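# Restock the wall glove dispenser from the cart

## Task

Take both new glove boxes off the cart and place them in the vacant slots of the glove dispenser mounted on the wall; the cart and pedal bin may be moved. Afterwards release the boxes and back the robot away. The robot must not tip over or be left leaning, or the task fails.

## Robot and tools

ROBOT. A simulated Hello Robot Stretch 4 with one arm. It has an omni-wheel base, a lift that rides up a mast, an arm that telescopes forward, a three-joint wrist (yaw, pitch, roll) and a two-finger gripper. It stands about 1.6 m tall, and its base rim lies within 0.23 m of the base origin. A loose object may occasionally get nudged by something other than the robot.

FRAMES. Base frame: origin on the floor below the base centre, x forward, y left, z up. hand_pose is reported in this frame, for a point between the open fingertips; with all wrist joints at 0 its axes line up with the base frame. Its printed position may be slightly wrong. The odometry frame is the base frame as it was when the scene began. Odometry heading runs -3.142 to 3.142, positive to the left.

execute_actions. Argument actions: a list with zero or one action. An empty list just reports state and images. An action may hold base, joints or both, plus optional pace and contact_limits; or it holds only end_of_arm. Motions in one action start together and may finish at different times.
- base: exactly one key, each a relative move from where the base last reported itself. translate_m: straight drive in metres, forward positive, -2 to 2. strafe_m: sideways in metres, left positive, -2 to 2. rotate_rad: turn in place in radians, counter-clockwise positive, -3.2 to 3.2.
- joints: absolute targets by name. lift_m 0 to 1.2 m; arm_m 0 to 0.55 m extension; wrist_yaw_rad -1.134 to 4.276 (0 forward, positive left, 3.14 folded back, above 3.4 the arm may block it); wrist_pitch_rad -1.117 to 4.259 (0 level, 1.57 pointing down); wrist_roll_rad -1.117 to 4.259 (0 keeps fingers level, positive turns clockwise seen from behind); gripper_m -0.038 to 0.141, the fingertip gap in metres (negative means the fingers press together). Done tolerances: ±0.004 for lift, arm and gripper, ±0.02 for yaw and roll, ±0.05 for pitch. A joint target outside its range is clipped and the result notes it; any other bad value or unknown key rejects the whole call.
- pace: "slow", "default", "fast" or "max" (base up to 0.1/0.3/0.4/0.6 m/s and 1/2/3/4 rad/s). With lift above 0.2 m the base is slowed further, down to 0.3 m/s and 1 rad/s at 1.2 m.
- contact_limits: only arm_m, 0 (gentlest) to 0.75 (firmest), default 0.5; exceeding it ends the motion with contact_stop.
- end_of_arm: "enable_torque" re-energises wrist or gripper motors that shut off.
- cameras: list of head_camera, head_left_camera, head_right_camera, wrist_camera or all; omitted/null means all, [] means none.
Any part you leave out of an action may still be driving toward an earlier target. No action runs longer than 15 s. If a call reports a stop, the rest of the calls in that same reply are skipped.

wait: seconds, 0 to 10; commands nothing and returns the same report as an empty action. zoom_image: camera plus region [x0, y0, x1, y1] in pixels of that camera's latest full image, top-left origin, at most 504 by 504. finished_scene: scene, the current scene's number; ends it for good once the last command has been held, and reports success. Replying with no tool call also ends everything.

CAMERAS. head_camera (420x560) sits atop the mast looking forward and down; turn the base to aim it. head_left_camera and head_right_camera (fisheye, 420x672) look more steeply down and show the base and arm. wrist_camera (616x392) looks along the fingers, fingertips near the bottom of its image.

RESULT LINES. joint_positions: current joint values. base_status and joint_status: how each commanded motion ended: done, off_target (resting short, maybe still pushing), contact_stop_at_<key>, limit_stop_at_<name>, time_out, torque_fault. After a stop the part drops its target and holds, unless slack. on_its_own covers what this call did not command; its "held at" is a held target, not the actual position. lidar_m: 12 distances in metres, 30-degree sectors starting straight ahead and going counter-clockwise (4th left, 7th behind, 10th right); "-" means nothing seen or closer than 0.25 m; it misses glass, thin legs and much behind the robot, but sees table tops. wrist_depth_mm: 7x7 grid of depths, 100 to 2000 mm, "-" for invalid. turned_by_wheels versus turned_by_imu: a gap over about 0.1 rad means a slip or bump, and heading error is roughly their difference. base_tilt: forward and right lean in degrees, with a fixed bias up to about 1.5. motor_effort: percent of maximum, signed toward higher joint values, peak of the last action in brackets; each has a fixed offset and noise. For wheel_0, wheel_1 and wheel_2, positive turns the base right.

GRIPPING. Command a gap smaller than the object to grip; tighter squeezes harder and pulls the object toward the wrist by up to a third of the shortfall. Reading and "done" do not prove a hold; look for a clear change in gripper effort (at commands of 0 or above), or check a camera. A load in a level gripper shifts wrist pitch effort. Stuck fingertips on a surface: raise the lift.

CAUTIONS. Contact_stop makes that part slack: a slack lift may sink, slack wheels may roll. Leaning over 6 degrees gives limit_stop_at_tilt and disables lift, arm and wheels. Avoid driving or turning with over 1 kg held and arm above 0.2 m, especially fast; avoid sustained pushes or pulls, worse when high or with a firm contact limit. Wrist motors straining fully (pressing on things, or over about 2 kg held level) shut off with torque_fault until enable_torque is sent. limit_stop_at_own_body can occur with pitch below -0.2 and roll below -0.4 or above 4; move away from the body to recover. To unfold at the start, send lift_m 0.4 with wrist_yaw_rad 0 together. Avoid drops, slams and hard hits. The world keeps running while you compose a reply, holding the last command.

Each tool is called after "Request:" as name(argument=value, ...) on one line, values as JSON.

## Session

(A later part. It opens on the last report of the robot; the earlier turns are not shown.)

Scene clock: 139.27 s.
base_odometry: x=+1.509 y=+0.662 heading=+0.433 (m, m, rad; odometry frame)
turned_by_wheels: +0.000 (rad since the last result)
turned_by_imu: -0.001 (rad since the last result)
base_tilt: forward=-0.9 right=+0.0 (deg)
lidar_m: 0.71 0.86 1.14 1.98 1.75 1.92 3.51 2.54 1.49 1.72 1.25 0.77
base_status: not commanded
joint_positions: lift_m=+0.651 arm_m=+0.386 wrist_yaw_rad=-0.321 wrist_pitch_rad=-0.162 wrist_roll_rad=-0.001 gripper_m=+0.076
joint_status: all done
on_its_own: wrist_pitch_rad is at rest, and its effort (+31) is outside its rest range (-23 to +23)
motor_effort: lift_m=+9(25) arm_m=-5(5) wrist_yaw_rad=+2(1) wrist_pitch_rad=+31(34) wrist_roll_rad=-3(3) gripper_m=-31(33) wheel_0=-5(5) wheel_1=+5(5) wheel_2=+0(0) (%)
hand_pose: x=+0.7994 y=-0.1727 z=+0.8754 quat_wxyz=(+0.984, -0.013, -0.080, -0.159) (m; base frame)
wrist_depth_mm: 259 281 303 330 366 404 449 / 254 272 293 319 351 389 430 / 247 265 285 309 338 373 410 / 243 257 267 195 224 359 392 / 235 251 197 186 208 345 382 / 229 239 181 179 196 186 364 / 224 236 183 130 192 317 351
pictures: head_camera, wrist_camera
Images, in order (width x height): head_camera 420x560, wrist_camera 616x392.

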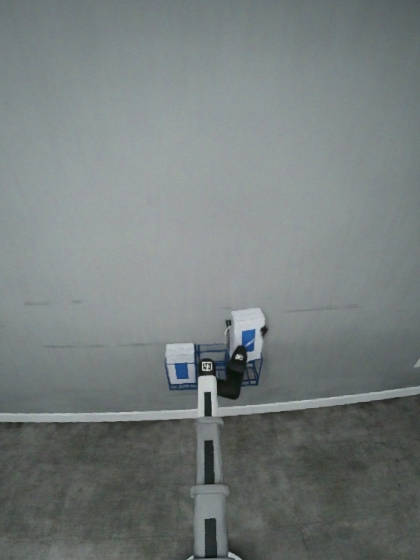

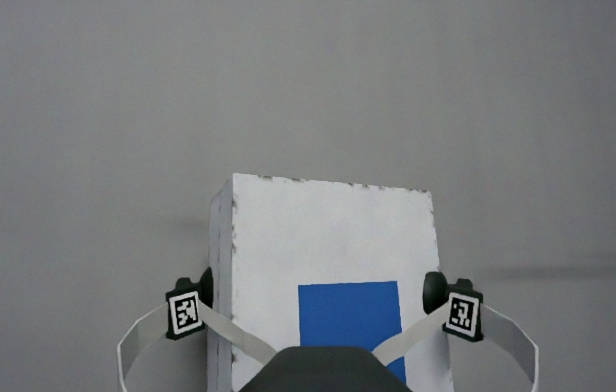

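Request:
execute_actions(actions=[{"joints":{"lift_m":0.71},"pace":"slow"}], cameras=[])

Request:
execute_actions(actions=[{"base":{"strafe_m":0.024},"joints":{"wrist_yaw_rad":-0.42,"arm_m":0.40},"pace":"slow"}], cameras=["head_camera"])

Request:
zoom_image(camera="head_camera", region=[180, 290, 290, 400])

Request:
execute_actions(actions=[{"joints":{"lift_m":0.65},"pace":"slow"}], cameras=["head_camera"])

Request:
zoom_image(camera="head_camera", region=[180, 290, 290, 400])

Scene clock: 147.40 s.
base_odometry: x=+1.509 y=+0.662 heading=+0.433 (m, m, rad; odometry frame)
turned_by_wheels: +0.000 (rad since the last result)
turned_by_imu: -0.002 (rad since the last result)
base_tilt: forward=-0.8 right=+0.0 (deg)
lidar_m: 0.74 0.86 1.17 1.98 1.74 1.94 3.51 2.55 1.47 1.71 1.24 0.77
base_status: not commanded
joint_positions: lift_m=+0.709 arm_m=+0.386 wrist_yaw_rad=-0.320 wrist_pitch_rad=-0.141 wrist_roll_rad=-0.001 gripper_m=+0.076
joint_status: all done
on_its_own: wrist_pitch_rad is at rest, and its effort (-29) is outside its rest range (-23 to +23)
motor_effort: lift_m=+25(23) arm_m=-5(5) wrist_yaw_rad=+1(2) wrist_pitch_rad=-29(32) wrist_roll_rad=-1(4) gripper_m=-31(32) wheel_0=-5(5) wheel_1=+5(5) wheel_2=+0(0) (%)
hand_pose: x=+0.8004 y=-0.1729 z=+0.9282 quat_wxyz=(+0.985, -0.012, -0.069, -0.159) (m; base frame)
wrist_depth_mm: 252 272 293 320 351 392 430 / 249 266 286 312 342 377 415 / 244 260 279 303 330 364 402 / 238 255 265 199 224 353 384 / 233 249 189 186 207 345 375 / 229 239 178 179 196 194 366 / 224 236 181 129 193 319 353
pictures: none
No camera images: the call's "cameras" was empty. Leave "cameras" out to get every camera's image.

Scene clock: 148.60 s.
base_odometry: x=+1.499 y=+0.684 heading=+0.433 (m, m, rad; odometry frame)
turned_by_wheels: +0.000 (rad since the last result)
turned_by_imu: -0.001 (rad since the last result)
base_tilt: forward=-0.8 right=+0.0 (deg)
lidar_m: 0.72 0.85 1.15 1.96 1.74 1.92 3.50 2.58 1.49 1.73 1.23 0.77
base_status: done
joint_positions: lift_m=+0.709 arm_m=+0.399 wrist_yaw_rad=-0.420 wrist_pitch_rad=-0.141 wrist_roll_rad=-0.002 gripper_m=+0.076
joint_status: all done
on_its_own: wrist_pitch_rad is at rest, and its effort (-30) is outside its rest range (-23 to +23)
motor_effort: lift_m=+24(25) arm_m=+5(4) wrist_yaw_rad=-1(10) wrist_pitch_rad=-30(28) wrist_roll_rad=-1(1) gripper_m=-31(29) wheel_0=-5(6) wheel_1=+4(9) wheel_2=+0(1) (%)
hand_pose: x=+0.7952 y=-0.1962 z=+0.9282 quat_wxyz=(+0.976, -0.015, -0.069, -0.208) (m; base frame)
wrist_depth_mm: 241 265 293 329 373 430 504 / 237 258 286 320 359 415 484 / 233 253 279 310 351 404 462 / 229 249 262 198 223 387 449 / 224 243 188 185 207 377 430 / 220 234 178 178 196 194 413 / 216 229 181 129 193 343 402
pictures: head_camera
Images, in order (width x height): head_camera 420x560.

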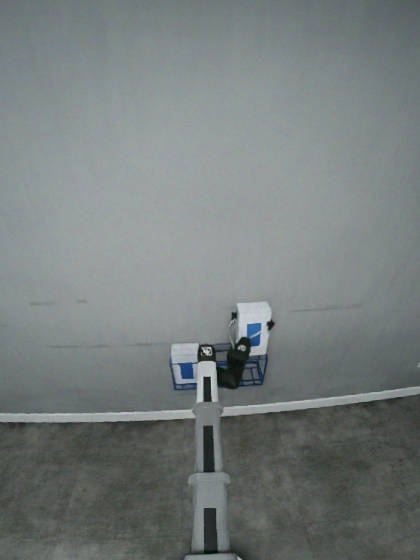

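Region (180, 290, 290, 400) of head_camera's 420x560 image, scaled by 4.582, with more detail than that image has.

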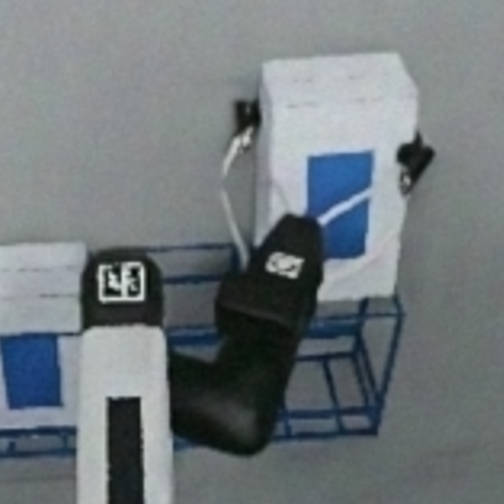

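Scene clock: 149.97 s.
base_odometry: x=+1.499 y=+0.684 heading=+0.433 (m, m, rad; odometry frame)
turned_by_wheels: +0.000 (rad since the last result)
turned_by_imu: -0.001 (rad since the last result)
base_tilt: forward=-0.9 right=+0.0 (deg)
lidar_m: 0.71 0.86 1.17 1.95 1.74 1.89 3.52 2.58 1.52 1.74 1.24 0.77
base_status: not commanded
joint_positions: lift_m=+0.651 arm_m=+0.399 wrist_yaw_rad=-0.421 wrist_pitch_rad=-0.162 wrist_roll_rad=-0.001 gripper_m=+0.076
joint_status: all done
on_its_own: wrist_pitch_rad is at rest, and its effort (+32) is outside its rest range (-23 to +23)
motor_effort: lift_m=+9(21) arm_m=+5(5) wrist_yaw_rad=+1(1) wrist_pitch_rad=+32(33) wrist_roll_rad=-3(2) gripper_m=-26(31) wheel_0=-5(5) wheel_1=+4(4) wheel_2=+0(0) (%)
hand_pose: x=+0.7943 y=-0.1960 z=+0.8755 quat_wxyz=(+0.975, -0.017, -0.079, -0.208) (m; base frame)
wrist_depth_mm: 247 272 303 340 384 452 525 / 243 265 293 327 373 430 504 / 236 258 285 317 357 413 480 / 231 251 263 195 224 397 452 / 226 245 196 186 208 379 433 / 220 234 181 178 196 186 418 / 215 229 182 130 191 343 402
pictures: head_camera
Images, in order (width x height): head_camera 420x560.

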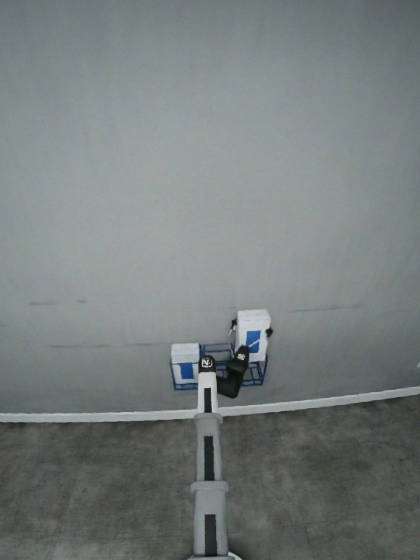

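Region (180, 290, 290, 400) of head_camera's 420x560 image, scaled by 4.582, with more detail than that image has.

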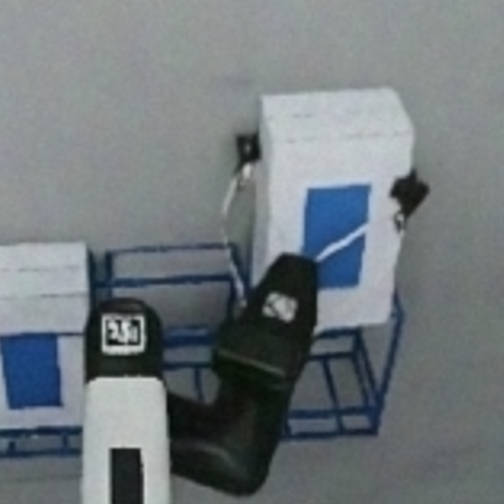

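Request:
execute_actions(actions=[{"joints":{"lift_m":0.70},"pace":"slow"}], cameras=[])

Request:
execute_actions(actions=[{"joints":{"arm_m":0.42},"pace":"slow","contact_limits":{"arm_m":0.2}}], cameras=[])

Request:
execute_actions(actions=[{"joints":{"lift_m":0.64},"pace":"slow"}], cameras=["head_camera"])

Request:
zoom_image(camera="head_camera", region=[180, 290, 290, 400])

Scene clock: 155.10 s.
base_odometry: x=+1.499 y=+0.684 heading=+0.433 (m, m, rad; odometry frame)
turned_by_wheels: +0.000 (rad since the last result)
turned_by_imu: -0.002 (rad since the last result)
base_tilt: forward=-0.9 right=+0.0 (deg)
lidar_m: 0.71 0.87 1.16 1.96 1.74 1.94 3.53 2.57 1.52 1.73 1.24 0.77
base_status: not commanded
joint_positions: lift_m=+0.700 arm_m=+0.399 wrist_yaw_rad=-0.420 wrist_pitch_rad=-0.141 wrist_roll_rad=-0.001 gripper_m=+0.076
joint_status: all done
on_its_own: wrist_pitch_rad is at rest, and its effort (-27) is outside its rest range (-23 to +23)
motor_effort: lift_m=+24(23) arm_m=+5(5) wrist_yaw_rad=+1(1) wrist_pitch_rad=-27(32) wrist_roll_rad=-2(1) gripper_m=-28(30) wheel_0=-5(5) wheel_1=+4(4) wheel_2=+0(0) (%)
hand_pose: x=+0.7951 y=-0.1964 z=+0.9182 quat_wxyz=(+0.976, -0.015, -0.069, -0.208) (m; base frame)
wrist_depth_mm: 242 266 293 327 373 430 504 / 237 259 286 320 364 418 484 / 233 254 279 314 351 402 462 / 229 249 262 198 225 389 442 / 224 244 189 185 207 377 430 / 220 234 178 179 196 193 410 / 216 229 181 129 193 347 404
pictures: none
No camera images: the call's "cameras" was empty. Leave "cameras" out to get every camera's image.

Scene clock: 156.27 s.
base_odometry: x=+1.499 y=+0.684 heading=+0.433 (m, m, rad; odometry frame)
turned_by_wheels: +0.000 (rad since the last result)
turned_by_imu: +0.000 (rad since the last result)
base_tilt: forward=-0.8 right=+0.0 (deg)
lidar_m: 0.71 0.86 1.16 1.96 1.74 1.94 3.50 2.56 1.51 1.73 1.23 0.78
base_status: not commanded
joint_positions: lift_m=+0.700 arm_m=+0.419 wrist_yaw_rad=-0.420 wrist_pitch_rad=-0.141 wrist_roll_rad=-0.001 gripper_m=+0.076
joint_status: all done
on_its_own: wrist_pitch_rad is at rest, and its effort (-27) is outside its rest range (-23 to +23)
motor_effort: lift_m=+24(24) arm_m=+5(5) wrist_yaw_rad=+1(1) wrist_pitch_rad=-27(27) wrist_roll_rad=-2(2) gripper_m=-29(29) wheel_0=-5(5) wheel_1=+4(4) wheel_2=+0(0) (%)
contact_limits: arm_m 0.2
hand_pose: x=+0.8151 y=-0.1964 z=+0.9182 quat_wxyz=(+0.976, -0.015, -0.069, -0.208) (m; base frame)
wrist_depth_mm: 224 246 271 304 345 399 466 / 220 240 265 296 334 384 449 / 216 235 259 289 324 373 427 / 212 230 242 198 224 362 413 / 207 225 189 185 208 347 399 / 204 216 177 179 196 195 387 / 200 213 181 129 193 320 375
pictures: none
No camera images: the call's "cameras" was empty. Leave "cameras" out to get every camera's image.

Scene clock: 157.63 s.
base_odometry: x=+1.499 y=+0.684 heading=+0.433 (m, m, rad; odometry frame)
turned_by_wheels: +0.000 (rad since the last result)
turned_by_imu: -0.001 (rad since the last result)
base_tilt: forward=-0.9 right=+0.0 (deg)
lidar_m: 0.73 0.87 1.16 1.94 1.73 1.91 3.49 2.59 1.51 1.73 1.24 0.78
base_status: not commanded
joint_positions: lift_m=+0.641 arm_m=+0.419 wrist_yaw_rad=-0.423 wrist_pitch_rad=-0.169 wrist_roll_rad=+0.000 gripper_m=+0.076
joint_status: all done
on_its_own: wrist_pitch_rad is at rest, and its effort (+57) is outside its rest range (-23 to +23)
motor_effort: lift_m=+7(24) arm_m=+5(5) wrist_yaw_rad=+8(7) wrist_pitch_rad=+57(54) wrist_roll_rad=-5(5) gripper_m=-32(29) wheel_0=-5(5) wheel_1=+3(4) wheel_2=+0(0) (%)
hand_pose: x=+0.8136 y=-0.1963 z=+0.8678 quat_wxyz=(+0.974, -0.018, -0.083, -0.209) (m; base frame)
wrist_depth_mm: 231 255 283 319 364 427 496 / 227 248 276 307 349 407 477 / 220 241 267 297 334 384 449 / 215 235 245 195 222 373 424 / 209 229 206 186 208 357 404 / 204 216 181 179 196 186 392 / 200 214 186 131 191 324 373
pictures: head_camera
Images, in order (width x height): head_camera 420x560.

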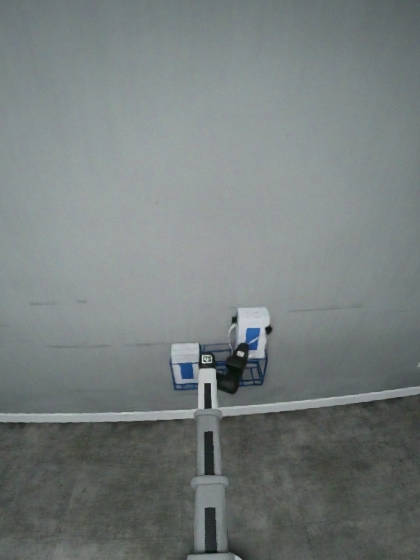

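Region (180, 290, 290, 400) of head_camera's 420x560 image, scaled by 4.582, with more detail than that image has.

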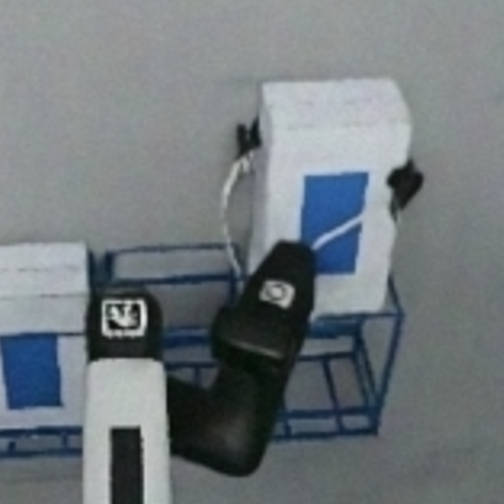

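Request:
execute_actions(actions=[{"joints":{"lift_m":0.70},"pace":"slow"}], cameras=[])

Request:
execute_actions(actions=[{"base":{"strafe_m":-0.009},"joints":{"arm_m":0.41},"pace":"slow"}], cameras=[])

Request:
execute_actions(actions=[{"joints":{"lift_m":0.645},"pace":"slow"}], cameras=["head_camera"])

Request:
zoom_image(camera="head_camera", region=[180, 290, 290, 400])

Scene clock: 162.20 s.
base_odometry: x=+1.499 y=+0.684 heading=+0.433 (m, m, rad; odometry frame)
turned_by_wheels: +0.000 (rad since the last result)
turned_by_imu: -0.002 (rad since the last result)
base_tilt: forward=-0.9 right=+0.0 (deg)
lidar_m: 0.71 0.87 1.17 1.96 1.73 1.91 3.50 2.57 1.51 1.73 1.24 0.76
base_status: not commanded
joint_positions: lift_m=+0.699 arm_m=+0.419 wrist_yaw_rad=-0.420 wrist_pitch_rad=-0.141 wrist_roll_rad=-0.001 gripper_m=+0.076
joint_status: all done
on_its_own: wrist_pitch_rad is at rest, and its effort (-28) is outside its rest range (-23 to +23)
motor_effort: lift_m=+24(28) arm_m=+5(5) wrist_yaw_rad=+1(7) wrist_pitch_rad=-28(54) wrist_roll_rad=-1(5) gripper_m=-31(34) wheel_0=-5(5) wheel_1=+3(3) wheel_2=+0(0) (%)
hand_pose: x=+0.8152 y=-0.1964 z=+0.9182 quat_wxyz=(+0.976, -0.015, -0.069, -0.208) (m; base frame)
wrist_depth_mm: 224 246 272 303 345 399 466 / 220 240 264 296 334 387 442 / 216 235 259 289 325 370 427 / 212 229 244 198 225 357 413 / 208 225 189 185 207 347 397 / 204 216 177 179 197 194 384 / 200 212 181 129 193 320 373
pictures: none
No camera images: the call's "cameras" was empty. Leave "cameras" out to get every camera's image.

Scene clock: 163.13 s.
base_odometry: x=+1.503 y=+0.676 heading=+0.433 (m, m, rad; odometry frame)
turned_by_wheels: +0.000 (rad since the last result)
turned_by_imu: +0.000 (rad since the last result)
base_tilt: forward=-0.9 right=+0.0 (deg)
lidar_m: 0.72 0.86 1.18 1.96 1.75 1.91 3.51 2.57 1.49 1.72 1.25 0.76
base_status: done
joint_positions: lift_m=+0.699 arm_m=+0.411 wrist_yaw_rad=-0.420 wrist_pitch_rad=-0.141 wrist_roll_rad=-0.001 gripper_m=+0.076
joint_status: all done
on_its_own: wrist_pitch_rad is at rest, and its effort (-29) is outside its rest range (-23 to +23)
motor_effort: lift_m=+25(24) arm_m=-5(5) wrist_yaw_rad=+0(1) wrist_pitch_rad=-29(29) wrist_roll_rad=+0(1) gripper_m=-32(29) wheel_0=+4(7) wheel_1=-3(7) wheel_2=+0(1) (%)
hand_pose: x=+0.8070 y=-0.1963 z=+0.9182 quat_wxyz=(+0.976, -0.015, -0.069, -0.208) (m; base frame)
wrist_depth_mm: 231 253 281 314 355 413 480 / 228 248 273 304 345 397 462 / 224 242 268 297 336 387 442 / 219 238 251 198 224 373 424 / 215 233 190 185 208 362 410 / 211 224 178 179 196 195 394 / 207 220 181 129 193 330 387
pictures: none
No camera images: the call's "cameras" was empty. Leave "cameras" out to get every camera's image.

Scene clock: 164.47 s.
base_odometry: x=+1.503 y=+0.676 heading=+0.433 (m, m, rad; odometry frame)
turned_by_wheels: +0.000 (rad since the last result)
turned_by_imu: -0.001 (rad since the last result)
base_tilt: forward=-0.8 right=+0.0 (deg)
lidar_m: 0.73 0.87 1.18 1.96 1.73 1.92 3.50 2.58 1.50 1.73 1.23 0.77
base_status: not commanded
joint_positions: lift_m=+0.645 arm_m=+0.411 wrist_yaw_rad=-0.420 wrist_pitch_rad=-0.141 wrist_roll_rad=-0.002 gripper_m=+0.076
joint_status: all done
on_its_own: wrist_pitch_rad is at rest, and its effort (-29) is outside its rest range (-23 to +23)
motor_effort: lift_m=+17(26) arm_m=-5(5) wrist_yaw_rad=+0(1) wrist_pitch_rad=-29(28) wrist_roll_rad=-1(1) gripper_m=-31(29) wheel_0=+3(4) wheel_1=-3(3) wheel_2=+0(0) (%)
hand_pose: x=+0.8069 y=-0.1963 z=+0.8638 quat_wxyz=(+0.976, -0.015, -0.069, -0.208) (m; base frame)
wrist_depth_mm: 232 254 279 314 357 413 484 / 228 249 273 306 345 399 462 / 224 243 267 297 336 387 445 / 219 238 252 198 223 370 427 / 215 233 188 185 207 359 410 / 211 224 178 179 196 189 397 / 207 220 182 129 194 330 387
pictures: head_camera
Images, in order (width x height): head_camera 420x560.

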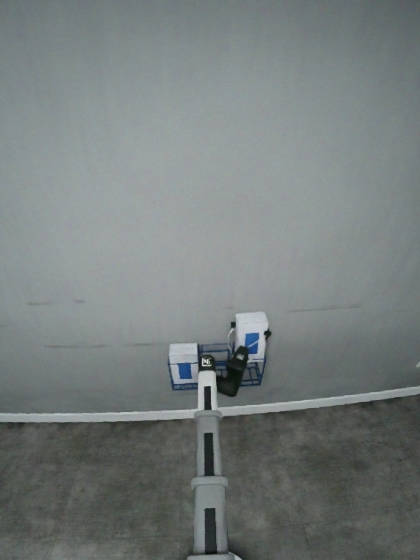

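Region (180, 290, 290, 400) of head_camera's 420x560 image, scaled by 4.582, with more detail than that image has.

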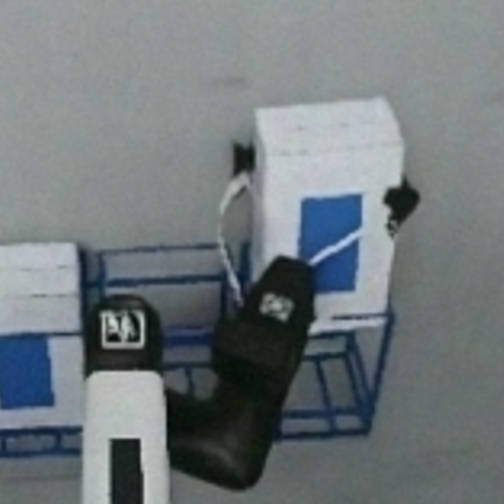

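No contact now; going in.

Request:
execute_actions(actions=[{"joints":{"lift_m":0.58},"pace":"slow"}], cameras=["head_camera"])

Request:
zoom_image(camera="head_camera", region=[180, 290, 290, 400])

Scene clock: 167.17 s.
base_odometry: x=+1.503 y=+0.676 heading=+0.433 (m, m, rad; odometry frame)
turned_by_wheels: +0.000 (rad since the last result)
turned_by_imu: -0.001 (rad since the last result)
base_tilt: forward=-0.8 right=+0.0 (deg)
lidar_m: 0.72 0.85 1.12 1.95 1.72 1.91 3.51 2.58 1.49 1.73 1.25 0.77
base_status: not commanded
joint_positions: lift_m=+0.580 arm_m=+0.411 wrist_yaw_rad=-0.421 wrist_pitch_rad=-0.141 wrist_roll_rad=-0.002 gripper_m=+0.076
joint_status: all done
on_its_own: wrist_pitch_rad is at rest, and its effort (-29) is outside its rest range (-23 to +23)
motor_effort: lift_m=+17(22) arm_m=-5(5) wrist_yaw_rad=+3(3) wrist_pitch_rad=-29(27) wrist_roll_rad=+0(1) gripper_m=-28(30) wheel_0=+3(3) wheel_1=-3(3) wheel_2=+0(0) (%)
hand_pose: x=+0.8067 y=-0.1965 z=+0.7989 quat_wxyz=(+0.975, -0.016, -0.069, -0.209) (m; base frame)
wrist_depth_mm: 231 254 281 314 359 415 484 / 228 248 273 306 347 402 462 / 223 243 268 300 336 387 445 / 219 238 253 196 222 375 427 / 214 233 189 184 206 364 415 / 211 224 179 178 196 187 399 / 207 220 184 130 193 330 384
pictures: head_camera
Images, in order (width x height): head_camera 420x560.

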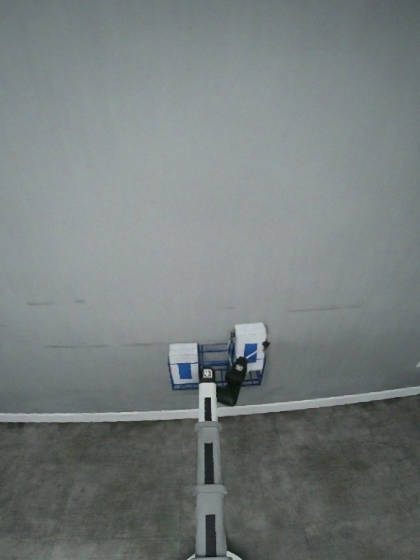

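Region (180, 290, 290, 400) of head_camera's 420x560 image, scaled by 4.582, with more detail than that image has.

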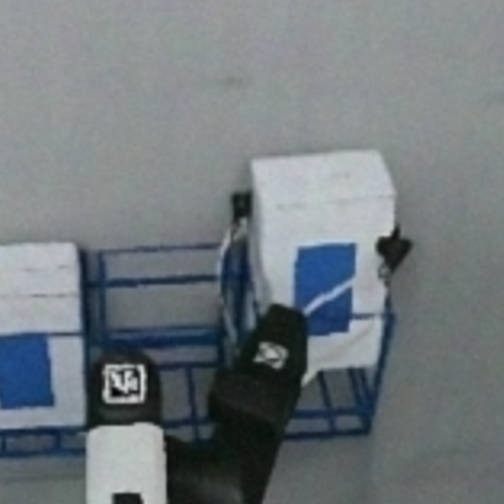

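Request:
execute_actions(actions=[{"joints":{"lift_m":0.525},"pace":"slow"}], cameras=[])

Request:
execute_actions(actions=[{"joints":{"gripper_m":0.141}}], cameras=["head_camera"])

Request:
zoom_image(camera="head_camera", region=[160, 290, 290, 410])

Scene clock: 170.80 s.
base_odometry: x=+1.503 y=+0.676 heading=+0.433 (m, m, rad; odometry frame)
turned_by_wheels: +0.000 (rad since the last result)
turned_by_imu: -0.002 (rad since the last result)
base_tilt: forward=-0.9 right=+0.0 (deg)
lidar_m: 0.74 0.87 1.16 1.97 1.73 1.93 3.51 2.59 1.51 1.73 1.25 0.78
base_status: not commanded
joint_positions: lift_m=+0.525 arm_m=+0.411 wrist_yaw_rad=-0.423 wrist_pitch_rad=-0.142 wrist_roll_rad=-0.002 gripper_m=+0.076
joint_status: all done
on_its_own: wrist_pitch_rad is at rest, and its effort (-24) is outside its rest range (-23 to +23)
motor_effort: lift_m=+16(16) arm_m=-5(5) wrist_yaw_rad=+8(7) wrist_pitch_rad=-24(25) wrist_roll_rad=+0(0) gripper_m=-31(29) wheel_0=+2(3) wheel_1=-3(3) wheel_2=+0(0) (%)
hand_pose: x=+0.8064 y=-0.1969 z=+0.7441 quat_wxyz=(+0.975, -0.016, -0.069, -0.209) (m; base frame)
wrist_depth_mm: 231 254 282 317 359 418 488 / 227 249 274 307 349 402 469 / 224 243 267 300 338 389 449 / 220 239 254 197 222 377 427 / 215 233 194 185 206 364 418 / 211 224 181 179 196 186 402 / 206 219 183 130 189 327 392
pictures: none
No camera images: the call's "cameras" was empty. Leave "cameras" out to get every camera's image.

Scene clock: 172.50 s.
base_odometry: x=+1.503 y=+0.676 heading=+0.433 (m, m, rad; odometry frame)
turned_by_wheels: +0.000 (rad since the last result)
turned_by_imu: -0.001 (rad since the last result)
base_tilt: forward=-0.8 right=-0.1 (deg)
lidar_m: 0.72 0.87 1.17 1.96 1.72 1.91 3.51 2.58 1.48 1.70 1.24 0.76
base_status: not commanded
joint_positions: lift_m=+0.525 arm_m=+0.411 wrist_yaw_rad=-0.421 wrist_pitch_rad=-0.148 wrist_roll_rad=-0.002 gripper_m=+0.141
joint_status: all done
motor_effort: lift_m=+17(16) arm_m=-5(5) wrist_yaw_rad=+1(8) wrist_pitch_rad=-10(27) wrist_roll_rad=-1(1) gripper_m=+1(30) wheel_0=+2(2) wheel_1=-3(3) wheel_2=+0(0) (%)
hand_pose: x=+0.8066 y=-0.1963 z=+0.7458 quat_wxyz=(+0.975, -0.016, -0.072, -0.208) (m; base frame)
wrist_depth_mm: 234 257 283 317 362 418 484 / 229 250 277 307 349 402 469 / 224 245 268 300 338 389 445 / 220 238 264 293 325 375 427 / 216 234 247 205 238 364 410 / 211 224 195 196 216 210 399 / 206 220 207 135 212 324 387
pictures: head_camera
Images, in order (width x height): head_camera 420x560.

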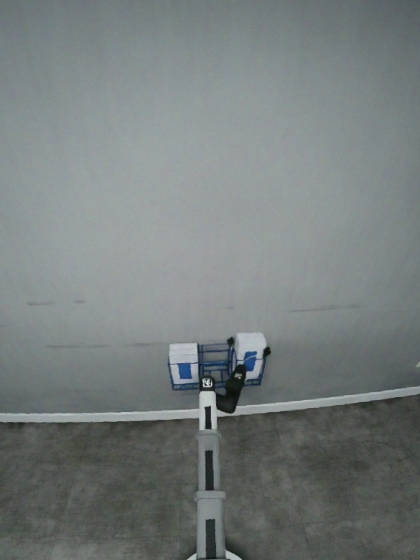

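Region (160, 290, 290, 410) of head_camera's 420x560 image, scaled by 3.877, with more detail than that image has; it fills the top 465 rows of this view, and the rest is white.

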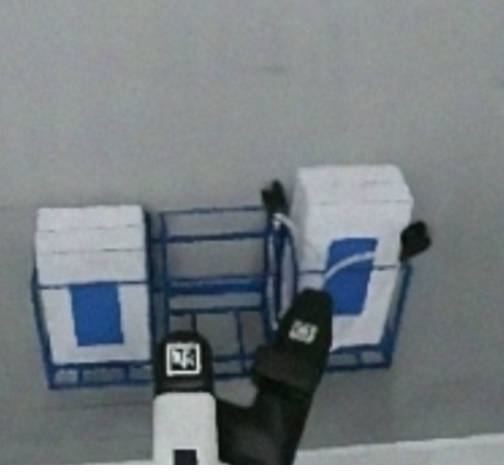

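Request:
execute_actions(actions=[{"joints":{"arm_m":0.2,"lift_m":0.55},"pace":"slow"}], cameras=["head_camera","wrist_camera"])

Request:
zoom_image(camera="head_camera", region=[160, 290, 290, 410])

Scene clock: 177.47 s.
base_odometry: x=+1.503 y=+0.676 heading=+0.433 (m, m, rad; odometry frame)
turned_by_wheels: +0.000 (rad since the last result)
turned_by_imu: -0.002 (rad since the last result)
base_tilt: forward=-0.9 right=+0.0 (deg)
lidar_m: 0.72 0.87 1.15 1.97 1.72 1.89 3.51 2.57 1.50 1.73 1.24 0.78
base_status: not commanded
joint_positions: lift_m=+0.550 arm_m=+0.201 wrist_yaw_rad=-0.420 wrist_pitch_rad=-0.148 wrist_roll_rad=-0.002 gripper_m=+0.141
joint_status: all done
motor_effort: lift_m=+22(22) arm_m=-5(5) wrist_yaw_rad=+1(1) wrist_pitch_rad=-7(6) wrist_roll_rad=-1(0) gripper_m=+0(1) wheel_0=+2(2) wheel_1=-3(3) wheel_2=+0(0) (%)
hand_pose: x=+0.5967 y=-0.1962 z=+0.7704 quat_wxyz=(+0.975, -0.016, -0.072, -0.208) (m; base frame)
wrist_depth_mm: 424 462 517 569 654 759 878 / 415 452 500 559 640 732 854 / 407 442 484 539 615 699 809 / 399 433 473 525 597 676 798 / 392 421 462 512 580 661 759 / 382 404 219 424 549 205 723 / 368 389 366 141 554 609 699
pictures: head_camera, wrist_camera
Images, in order (width x height): head_camera 420x560, wrist_camera 616x392.

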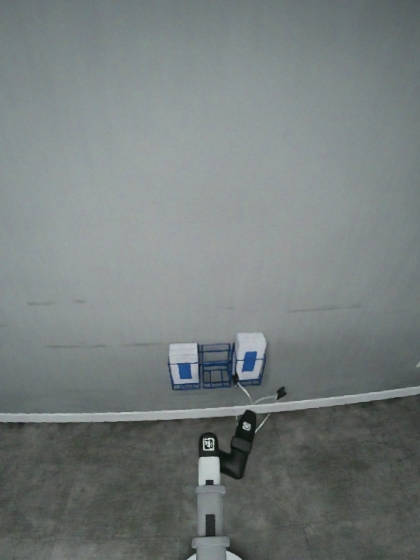

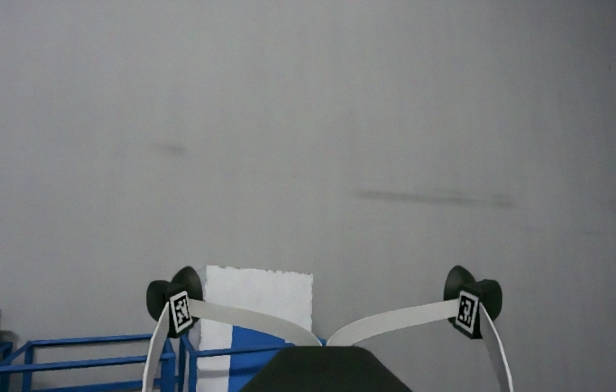

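Region (160, 290, 290, 410) of head_camera's 420x560 image, scaled by 3.877, with more detail than that image has; it fills the top 465 rows of this view, and the rest is white.

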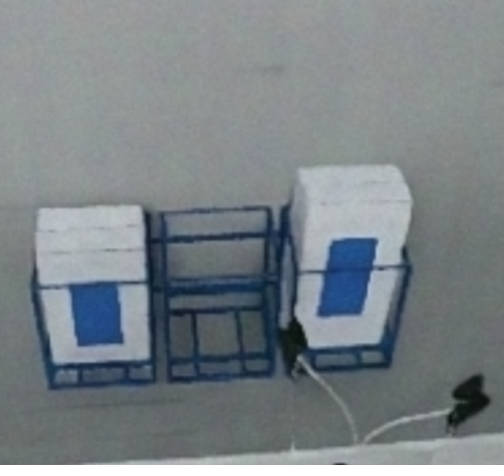

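Request:
execute_actions(actions=[{"joints":{"gripper_m":0.02,"lift_m":0.68,"wrist_pitch_rad":0.0}}], cameras=[])

Request:
execute_actions(actions=[{"joints":{"arm_m":0.44}}], cameras=["head_camera","wrist_camera"])

Request:
execute_actions(actions=[{"joints":{"lift_m":0.60},"pace":"slow"}], cameras=["head_camera","wrist_camera"])

Scene clock: 182.37 s.
base_odometry: x=+1.503 y=+0.676 heading=+0.433 (m, m, rad; odometry frame)
turned_by_wheels: +0.000 (rad since the last result)
turned_by_imu: -0.002 (rad since the last result)
base_tilt: forward=-0.9 right=+0.0 (deg)
lidar_m: 0.72 0.86 1.15 1.96 1.74 1.91 3.51 2.59 1.50 1.73 1.25 0.79
base_status: not commanded
joint_positions: lift_m=+0.680 arm_m=+0.201 wrist_yaw_rad=-0.420 wrist_pitch_rad=+0.002 wrist_roll_rad=-0.002 gripper_m=+0.020
joint_status: all done
motor_effort: lift_m=+22(24) arm_m=-5(5) wrist_yaw_rad=+1(0) wrist_pitch_rad=-7(8) wrist_roll_rad=-1(1) gripper_m=-2(4) wheel_0=+1(2) wheel_1=-3(3) wheel_2=+0(0) (%)
hand_pose: x=+0.5995 y=-0.1975 z=+0.8574 quat_wxyz=(+0.978, -0.001, +0.001, -0.209) (m; base frame)
wrist_depth_mm: 392 424 466 512 585 668 759 / 389 421 466 517 574 668 768 / 389 421 466 512 580 654 768 / 387 421 462 512 569 654 759 / 384 421 462 508 569 654 750 / 384 418 439 211 193 647 741 / 382 410 379 140 564 634 741
pictures: none
No camera images: the call's "cameras" was empty. Leave "cameras" out to get every camera's image.

Scene clock: 184.20 s.
base_odometry: x=+1.503 y=+0.676 heading=+0.433 (m, m, rad; odometry frame)
turned_by_wheels: +0.000 (rad since the last result)
turned_by_imu: -0.001 (rad since the last result)
base_tilt: forward=-0.8 right=+0.0 (deg)
lidar_m: 0.72 0.88 1.17 1.96 1.75 1.92 3.51 2.58 1.52 1.73 1.24 0.77
base_status: not commanded
joint_positions: lift_m=+0.680 arm_m=+0.439 wrist_yaw_rad=-0.420 wrist_pitch_rad=+0.002 wrist_roll_rad=-0.002 gripper_m=+0.020
joint_status: all done
motor_effort: lift_m=+22(22) arm_m=+5(8) wrist_yaw_rad=+0(1) wrist_pitch_rad=-6(7) wrist_roll_rad=+0(0) gripper_m=-5(2) wheel_0=+2(2) wheel_1=-3(3) wheel_2=+0(0) (%)
hand_pose: x=+0.8377 y=-0.1975 z=+0.8573 quat_wxyz=(+0.978, -0.001, +0.001, -0.208) (m; base frame)
wrist_depth_mm: 189 205 226 251 282 322 368 / 189 206 225 250 279 322 366 / 187 204 225 249 279 319 364 / 187 203 224 248 278 317 362 / 186 202 222 246 276 315 359 / 186 202 215 211 192 314 357 / 186 200 219 142 276 307 357
pictures: head_camera, wrist_camera
Images, in order (width x height): head_camera 420x560, wrist_camera 616x392.

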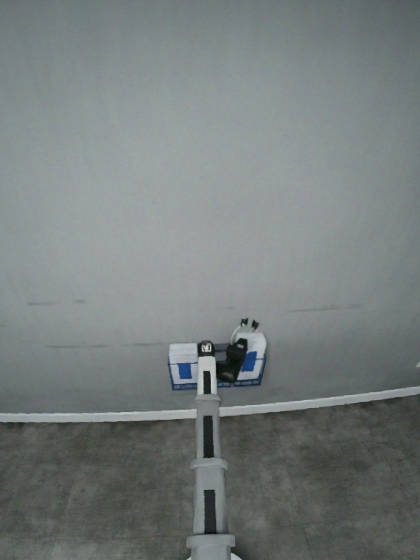

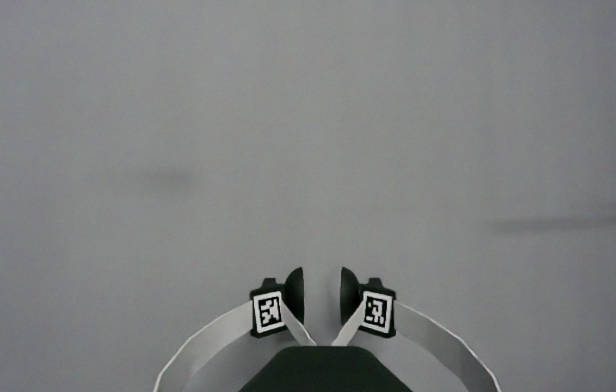

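Scene clock: 185.73 s.
base_odometry: x=+1.503 y=+0.676 heading=+0.433 (m, m, rad; odometry frame)
turned_by_wheels: +0.000 (rad since the last result)
turned_by_imu: -0.001 (rad since the last result)
base_tilt: forward=-0.9 right=+0.0 (deg)
lidar_m: 0.73 0.86 1.13 1.96 1.72 1.91 3.50 2.58 1.50 1.73 1.26 0.77
base_status: not commanded
joint_positions: lift_m=+0.601 arm_m=+0.439 wrist_yaw_rad=-0.420 wrist_pitch_rad=-0.011 wrist_roll_rad=-0.002 gripper_m=+0.020
joint_status: all done
on_its_own: wrist_pitch_rad is at rest, and its effort (+30) is outside its rest range (-23 to +23)
motor_effort: lift_m=+10(18) arm_m=+5(5) wrist_yaw_rad=+1(1) wrist_pitch_rad=+30(29) wrist_roll_rad=-1(2) gripper_m=-4(1) wheel_0=+2(2) wheel_1=-3(3) wheel_2=+0(0) (%)
hand_pose: x=+0.8376 y=-0.1976 z=+0.7820 quat_wxyz=(+0.978, -0.002, -0.005, -0.209) (m; base frame)
wrist_depth_mm: 190 208 229 255 286 329 375 / 190 207 227 252 285 325 375 / 190 205 226 251 282 322 368 / 188 204 224 249 279 319 364 / 187 203 224 248 277 315 362 / 186 202 215 208 189 312 357 / 185 198 190 142 188 203 353
pictures: head_camera, wrist_camera
Images, in order (width x height): head_camera 420x560, wrist_camera 616x392.

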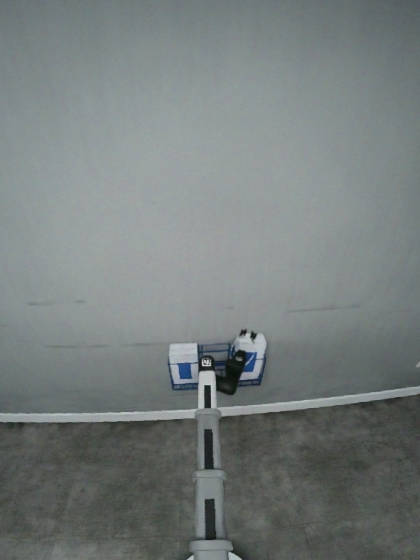

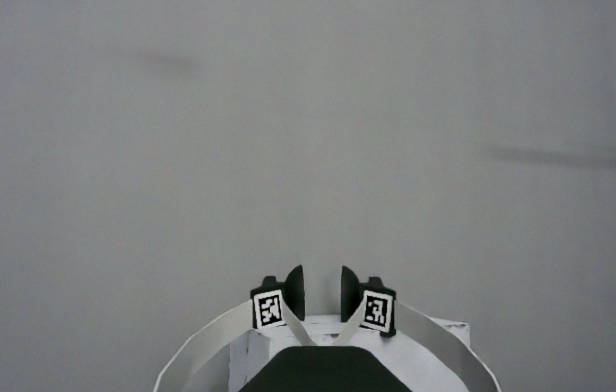

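Request:
execute_actions(actions=[{"joints":{"arm_m":0.415},"pace":"slow"}], cameras=[])

Request:
execute_actions(actions=[{"joints":{"arm_m":0.15,"lift_m":0.66}}], cameras=["head_camera","wrist_camera"])

Request:
zoom_image(camera="head_camera", region=[160, 320, 280, 400])

Scene clock: 190.43 s.
base_odometry: x=+1.503 y=+0.676 heading=+0.433 (m, m, rad; odometry frame)
turned_by_wheels: +0.000 (rad since the last result)
turned_by_imu: -0.002 (rad since the last result)
base_tilt: forward=-0.8 right=+0.0 (deg)
lidar_m: 0.73 0.86 1.14 1.97 1.73 1.91 3.48 2.58 1.49 1.74 1.25 0.78
base_status: not commanded
joint_positions: lift_m=+0.601 arm_m=+0.416 wrist_yaw_rad=-0.419 wrist_pitch_rad=-0.012 wrist_roll_rad=-0.001 gripper_m=+0.020
joint_status: all done
on_its_own: wrist_pitch_rad is at rest, and its effort (+34) is outside its rest range (-23 to +23)
motor_effort: lift_m=+10(10) arm_m=-5(6) wrist_yaw_rad=-2(2) wrist_pitch_rad=+34(34) wrist_roll_rad=-1(1) gripper_m=-7(3) wheel_0=+2(2) wheel_1=-3(3) wheel_2=+0(0) (%)
hand_pose: x=+0.8148 y=-0.1973 z=+0.7825 quat_wxyz=(+0.978, -0.002, -0.006, -0.208) (m; base frame)
wrist_depth_mm: 210 229 253 281 317 362 418 / 210 229 252 279 310 357 410 / 208 226 250 277 310 355 404 / 208 225 248 274 309 349 399 / 206 224 246 272 304 347 397 / 205 222 237 208 191 343 394 / 204 218 191 141 191 211 389
pictures: none
No camera images: the call's "cameras" was empty. Leave "cameras" out to get every camera's image.

Scene clock: 192.33 s.
base_odometry: x=+1.503 y=+0.676 heading=+0.433 (m, m, rad; odometry frame)
turned_by_wheels: +0.000 (rad since the last result)
turned_by_imu: -0.001 (rad since the last result)
base_tilt: forward=-0.9 right=+0.0 (deg)
lidar_m: 0.72 0.85 1.16 1.96 1.72 1.92 3.50 2.58 1.49 1.73 1.27 0.78
base_status: not commanded
joint_positions: lift_m=+0.660 arm_m=+0.151 wrist_yaw_rad=-0.420 wrist_pitch_rad=+0.002 wrist_roll_rad=-0.002 gripper_m=+0.020
joint_status: all done
motor_effort: lift_m=+22(19) arm_m=-5(9) wrist_yaw_rad=+0(6) wrist_pitch_rad=-8(36) wrist_roll_rad=-1(1) gripper_m=-7(9) wheel_0=+2(2) wheel_1=-3(3) wheel_2=+0(0) (%)
hand_pose: x=+0.5495 y=-0.1975 z=+0.8373 quat_wxyz=(+0.978, -0.001, +0.001, -0.209) (m; base frame)
wrist_depth_mm: 430 469 517 574 647 741 854 / 430 469 517 569 647 732 842 / 433 469 512 569 640 741 854 / 430 466 517 564 634 723 842 / 424 466 512 564 634 732 831 / 427 462 449 211 193 715 831 / 421 455 404 140 627 699 820
pictures: head_camera, wrist_camera
Images, in order (width x height): head_camera 420x560, wrist_camera 616x392.

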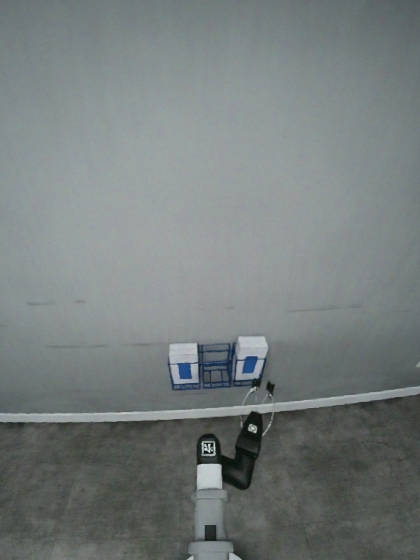

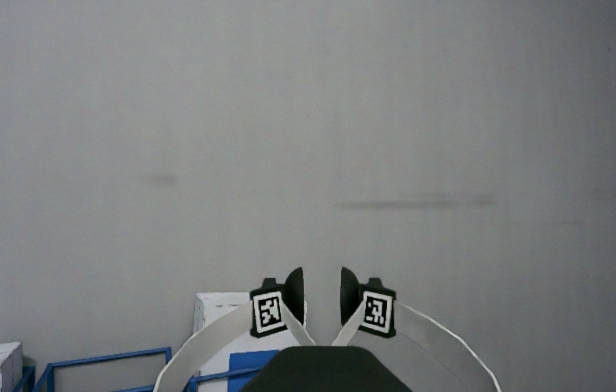

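Region (160, 320, 280, 400) of head_camera's 420x560 image, scaled by 4.200, with more detail than that image has.

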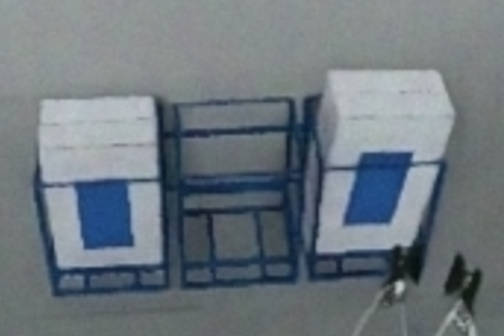

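Request:
execute_actions(actions=[{"joints":{"arm_m":0.42}}], cameras=[])

Request:
execute_actions(actions=[{"joints":{"lift_m":0.575},"pace":"slow"}], cameras=["wrist_camera"])

Request:
execute_actions(actions=[{"joints":{"arm_m":0.15,"lift_m":0.66}}], cameras=["head_camera","wrist_camera"])

Request:
zoom_image(camera="head_camera", region=[160, 320, 280, 400])

Scene clock: 198.73 s.
base_odometry: x=+1.503 y=+0.676 heading=+0.433 (m, m, rad; odometry frame)
turned_by_wheels: +0.000 (rad since the last result)
turned_by_imu: -0.002 (rad since the last result)
base_tilt: forward=-0.9 right=+0.0 (deg)
lidar_m: 0.70 0.85 1.15 1.98 1.72 1.91 3.52 2.57 1.50 1.73 1.23 0.77
base_status: not commanded
joint_positions: lift_m=+0.660 arm_m=+0.419 wrist_yaw_rad=-0.420 wrist_pitch_rad=+0.002 wrist_roll_rad=-0.002 gripper_m=+0.020
joint_status: all done
motor_effort: lift_m=+21(22) arm_m=+5(6) wrist_yaw_rad=+0(0) wrist_pitch_rad=-7(7) wrist_roll_rad=+0(0) gripper_m=-4(6) wheel_0=+2(2) wheel_1=-3(3) wheel_2=+0(0) (%)
hand_pose: x=+0.8178 y=-0.1974 z=+0.8373 quat_wxyz=(+0.978, -0.001, +0.001, -0.208) (m; base frame)
wrist_depth_mm: 205 223 246 273 306 351 399 / 205 223 245 272 306 347 399 / 205 221 245 272 304 345 397 / 204 222 244 270 303 345 392 / 204 221 242 267 301 343 392 / 202 220 234 211 193 342 389 / 202 216 239 140 294 334 387
pictures: none
No camera images: the call's "cameras" was empty. Leave "cameras" out to get every camera's image.

Scene clock: 200.57 s.
torque_fault: wrist_pitch_rad switched itself off since the last result.
base_odometry: x=+1.503 y=+0.676 heading=+0.433 (m, m, rad; odometry frame)
turned_by_wheels: +0.000 (rad since the last result)
turned_by_imu: -0.001 (rad since the last result)
base_tilt: forward=-0.8 right=+0.0 (deg)
lidar_m: 0.71 0.85 1.17 1.96 1.75 1.90 3.51 2.57 1.50 1.73 1.26 0.77
base_status: not commanded
joint_positions: lift_m=+0.578 arm_m=+0.419 wrist_yaw_rad=-0.420 wrist_pitch_rad=-0.140 wrist_roll_rad=-0.001 gripper_m=+0.020
joint_status: lift_m contact_stop (moved -0.082 of -0.085)
on_its_own: lift_m is slack since a contact_stop; wrist_pitch_rad is off since a torque_fault, until you send "end_of_arm": "enable_torque" (your +0.000 is given up)
motor_effort: lift_m=+18(23) arm_m=+4(5) wrist_yaw_rad=+0(2) wrist_pitch_rad=-2(99) wrist_roll_rad=-2(4) gripper_m=-10(3) wheel_0=+2(2) wheel_1=-2(3) wheel_2=-1(1) (%)
hand_pose: x=+0.8154 y=-0.1962 z=+0.7962 quat_wxyz=(+0.976, -0.015, -0.069, -0.208) (m; base frame)
wrist_depth_mm: 225 247 273 304 347 404 469 / 221 241 266 297 336 389 449 / 216 236 259 290 327 375 427 / 212 230 255 282 315 359 413 / 208 226 248 273 307 349 397 / 204 220 235 211 193 338 382 / 200 214 194 140 179 200 373
pictures: wrist_camera
Images, in order (width x height): wrist_camera 616x392.

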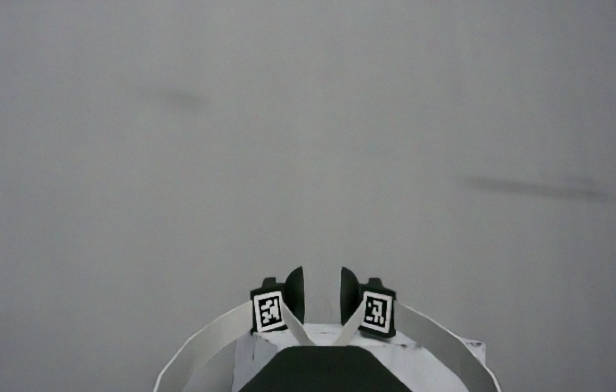

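not run: a stop came earlier in this reply.

This scene's latest camera images include none from head_camera. They are from: wrist_camera. Call execute_actions without "cameras", or with head_camera in "cameras", to get its image.

Request:
execute_actions(actions=[{"end_of_arm":"enable_torque"}], cameras=[])

Request:
execute_actions(actions=[{"joints":{"lift_m":0.66,"wrist_pitch_rad":0}}], cameras=[])

Request:
execute_actions(actions=[{"joints":{"arm_m":0.1,"lift_m":0.5,"wrist_yaw_rad":0}}], cameras=["head_camera","wrist_camera"])

Request:
zoom_image(camera="head_camera", region=[160, 320, 280, 400])

Scene clock: 203.03 s.
base_odometry: x=+1.503 y=+0.676 heading=+0.433 (m, m, rad; odometry frame)
turned_by_wheels: +0.000 (rad since the last result)
turned_by_imu: -0.001 (rad since the last result)
base_tilt: forward=-0.8 right=+0.0 (deg)
lidar_m: 0.73 0.86 1.15 1.96 1.72 1.89 3.50 2.57 1.50 1.71 1.26 0.77
base_status: not commanded
joint_positions: lift_m=+0.578 arm_m=+0.419 wrist_yaw_rad=-0.420 wrist_pitch_rad=-0.140 wrist_roll_rad=-0.001 gripper_m=+0.020
joint_status: not commanded
end_of_arm: enable_torque: each motor that was off is on again
on_its_own: wrist_pitch_rad is held at -0.140, not at your +0.000, since a torque_fault; lift_m is slack since a contact_stop
motor_effort: lift_m=+18(18) arm_m=+4(5) wrist_yaw_rad=-1(1) wrist_pitch_rad=-2(1) wrist_roll_rad=-1(1) gripper_m=-5(7) wheel_0=+1(1) wheel_1=-2(2) wheel_2=-1(1) (%)
hand_pose: x=+0.8154 y=-0.1962 z=+0.7962 quat_wxyz=(+0.976, -0.015, -0.069, -0.208) (m; base frame)
wrist_depth_mm: 225 246 272 306 347 399 469 / 221 241 265 297 336 389 445 / 216 236 259 290 324 375 430 / 212 231 253 281 315 362 413 / 208 226 248 273 307 349 399 / 204 221 235 210 193 340 384 / 201 215 194 141 180 200 373
pictures: none
No camera images: the call's "cameras" was empty. Leave "cameras" out to get every camera's image.

Scene clock: 204.37 s.
base_odometry: x=+1.503 y=+0.676 heading=+0.433 (m, m, rad; odometry frame)
turned_by_wheels: +0.000 (rad since the last result)
turned_by_imu: -0.001 (rad since the last result)
base_tilt: forward=-0.8 right=+0.0 (deg)
lidar_m: 0.72 0.86 1.14 1.97 1.71 1.92 3.51 2.58 1.52 1.73 1.26 0.78
base_status: not commanded
joint_positions: lift_m=+0.660 arm_m=+0.419 wrist_yaw_rad=-0.420 wrist_pitch_rad=+0.002 wrist_roll_rad=-0.001 gripper_m=+0.020
joint_status: all done
motor_effort: lift_m=+22(21) arm_m=+5(4) wrist_yaw_rad=-1(1) wrist_pitch_rad=-5(68) wrist_roll_rad=-2(4) gripper_m=-7(5) wheel_0=+1(1) wheel_1=-2(2) wheel_2=-1(1) (%)
hand_pose: x=+0.8180 y=-0.1974 z=+0.8374 quat_wxyz=(+0.978, -0.001, +0.001, -0.208) (m; base frame)
wrist_depth_mm: 205 223 245 273 306 351 402 / 204 223 245 272 306 347 399 / 204 222 244 271 303 347 394 / 204 221 243 270 303 345 394 / 203 220 242 267 301 345 394 / 202 220 234 211 193 342 389 / 202 216 238 140 294 334 389
pictures: none
No camera images: the call's "cameras" was empty. Leave "cameras" out to get every camera's image.

Scene clock: 206.43 s.
base_odometry: x=+1.503 y=+0.675 heading=+0.433 (m, m, rad; odometry frame)
turned_by_wheels: +0.000 (rad since the last result)
turned_by_imu: -0.001 (rad since the last result)
base_tilt: forward=-0.9 right=+0.0 (deg)
lidar_m: 0.73 0.86 1.17 1.94 1.74 1.92 3.49 2.59 1.50 1.72 1.24 0.76
base_status: not commanded
joint_positions: lift_m=+0.500 arm_m=+0.101 wrist_yaw_rad=+0.000 wrist_pitch_rad=+0.002 wrist_roll_rad=-0.002 gripper_m=+0.020
joint_status: all done
motor_effort: lift_m=+14(19) arm_m=-5(4) wrist_yaw_rad=+0(48) wrist_pitch_rad=-7(7) wrist_roll_rad=-1(2) gripper_m=-4(2) wheel_0=-2(4) wheel_1=-2(2) wheel_2=-1(6) (%)
hand_pose: x=+0.5603 y=-0.0874 z=+0.6778 quat_wxyz=(+1.000, -0.001, +0.001, +0.000) (m; base frame)
wrist_depth_mm: 535 535 535 535 530 530 530 / 535 535 535 530 535 530 530 / 535 530 525 530 535 525 530 / 530 530 525 525 427 525 525 / 525 439 439 530 427 525 521 / 521 436 436 211 193 521 521 / 525 439 415 140 424 521 521
pictures: head_camera, wrist_camera
Images, in order (width x height): head_camera 420x560, wrist_camera 616x392.

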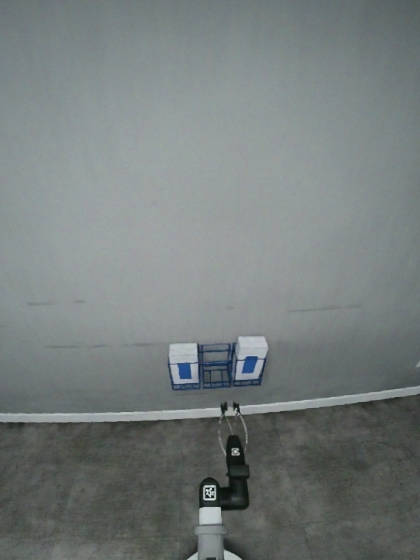

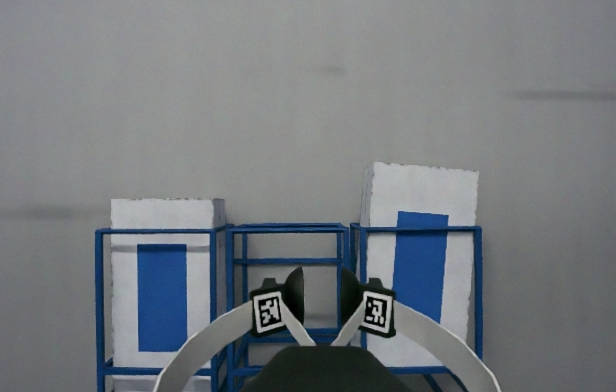

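Region (160, 320, 280, 400) of head_camera's 420x560 image, scaled by 4.200, with more detail than that image has.

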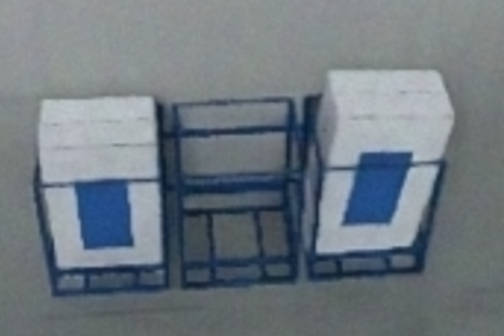

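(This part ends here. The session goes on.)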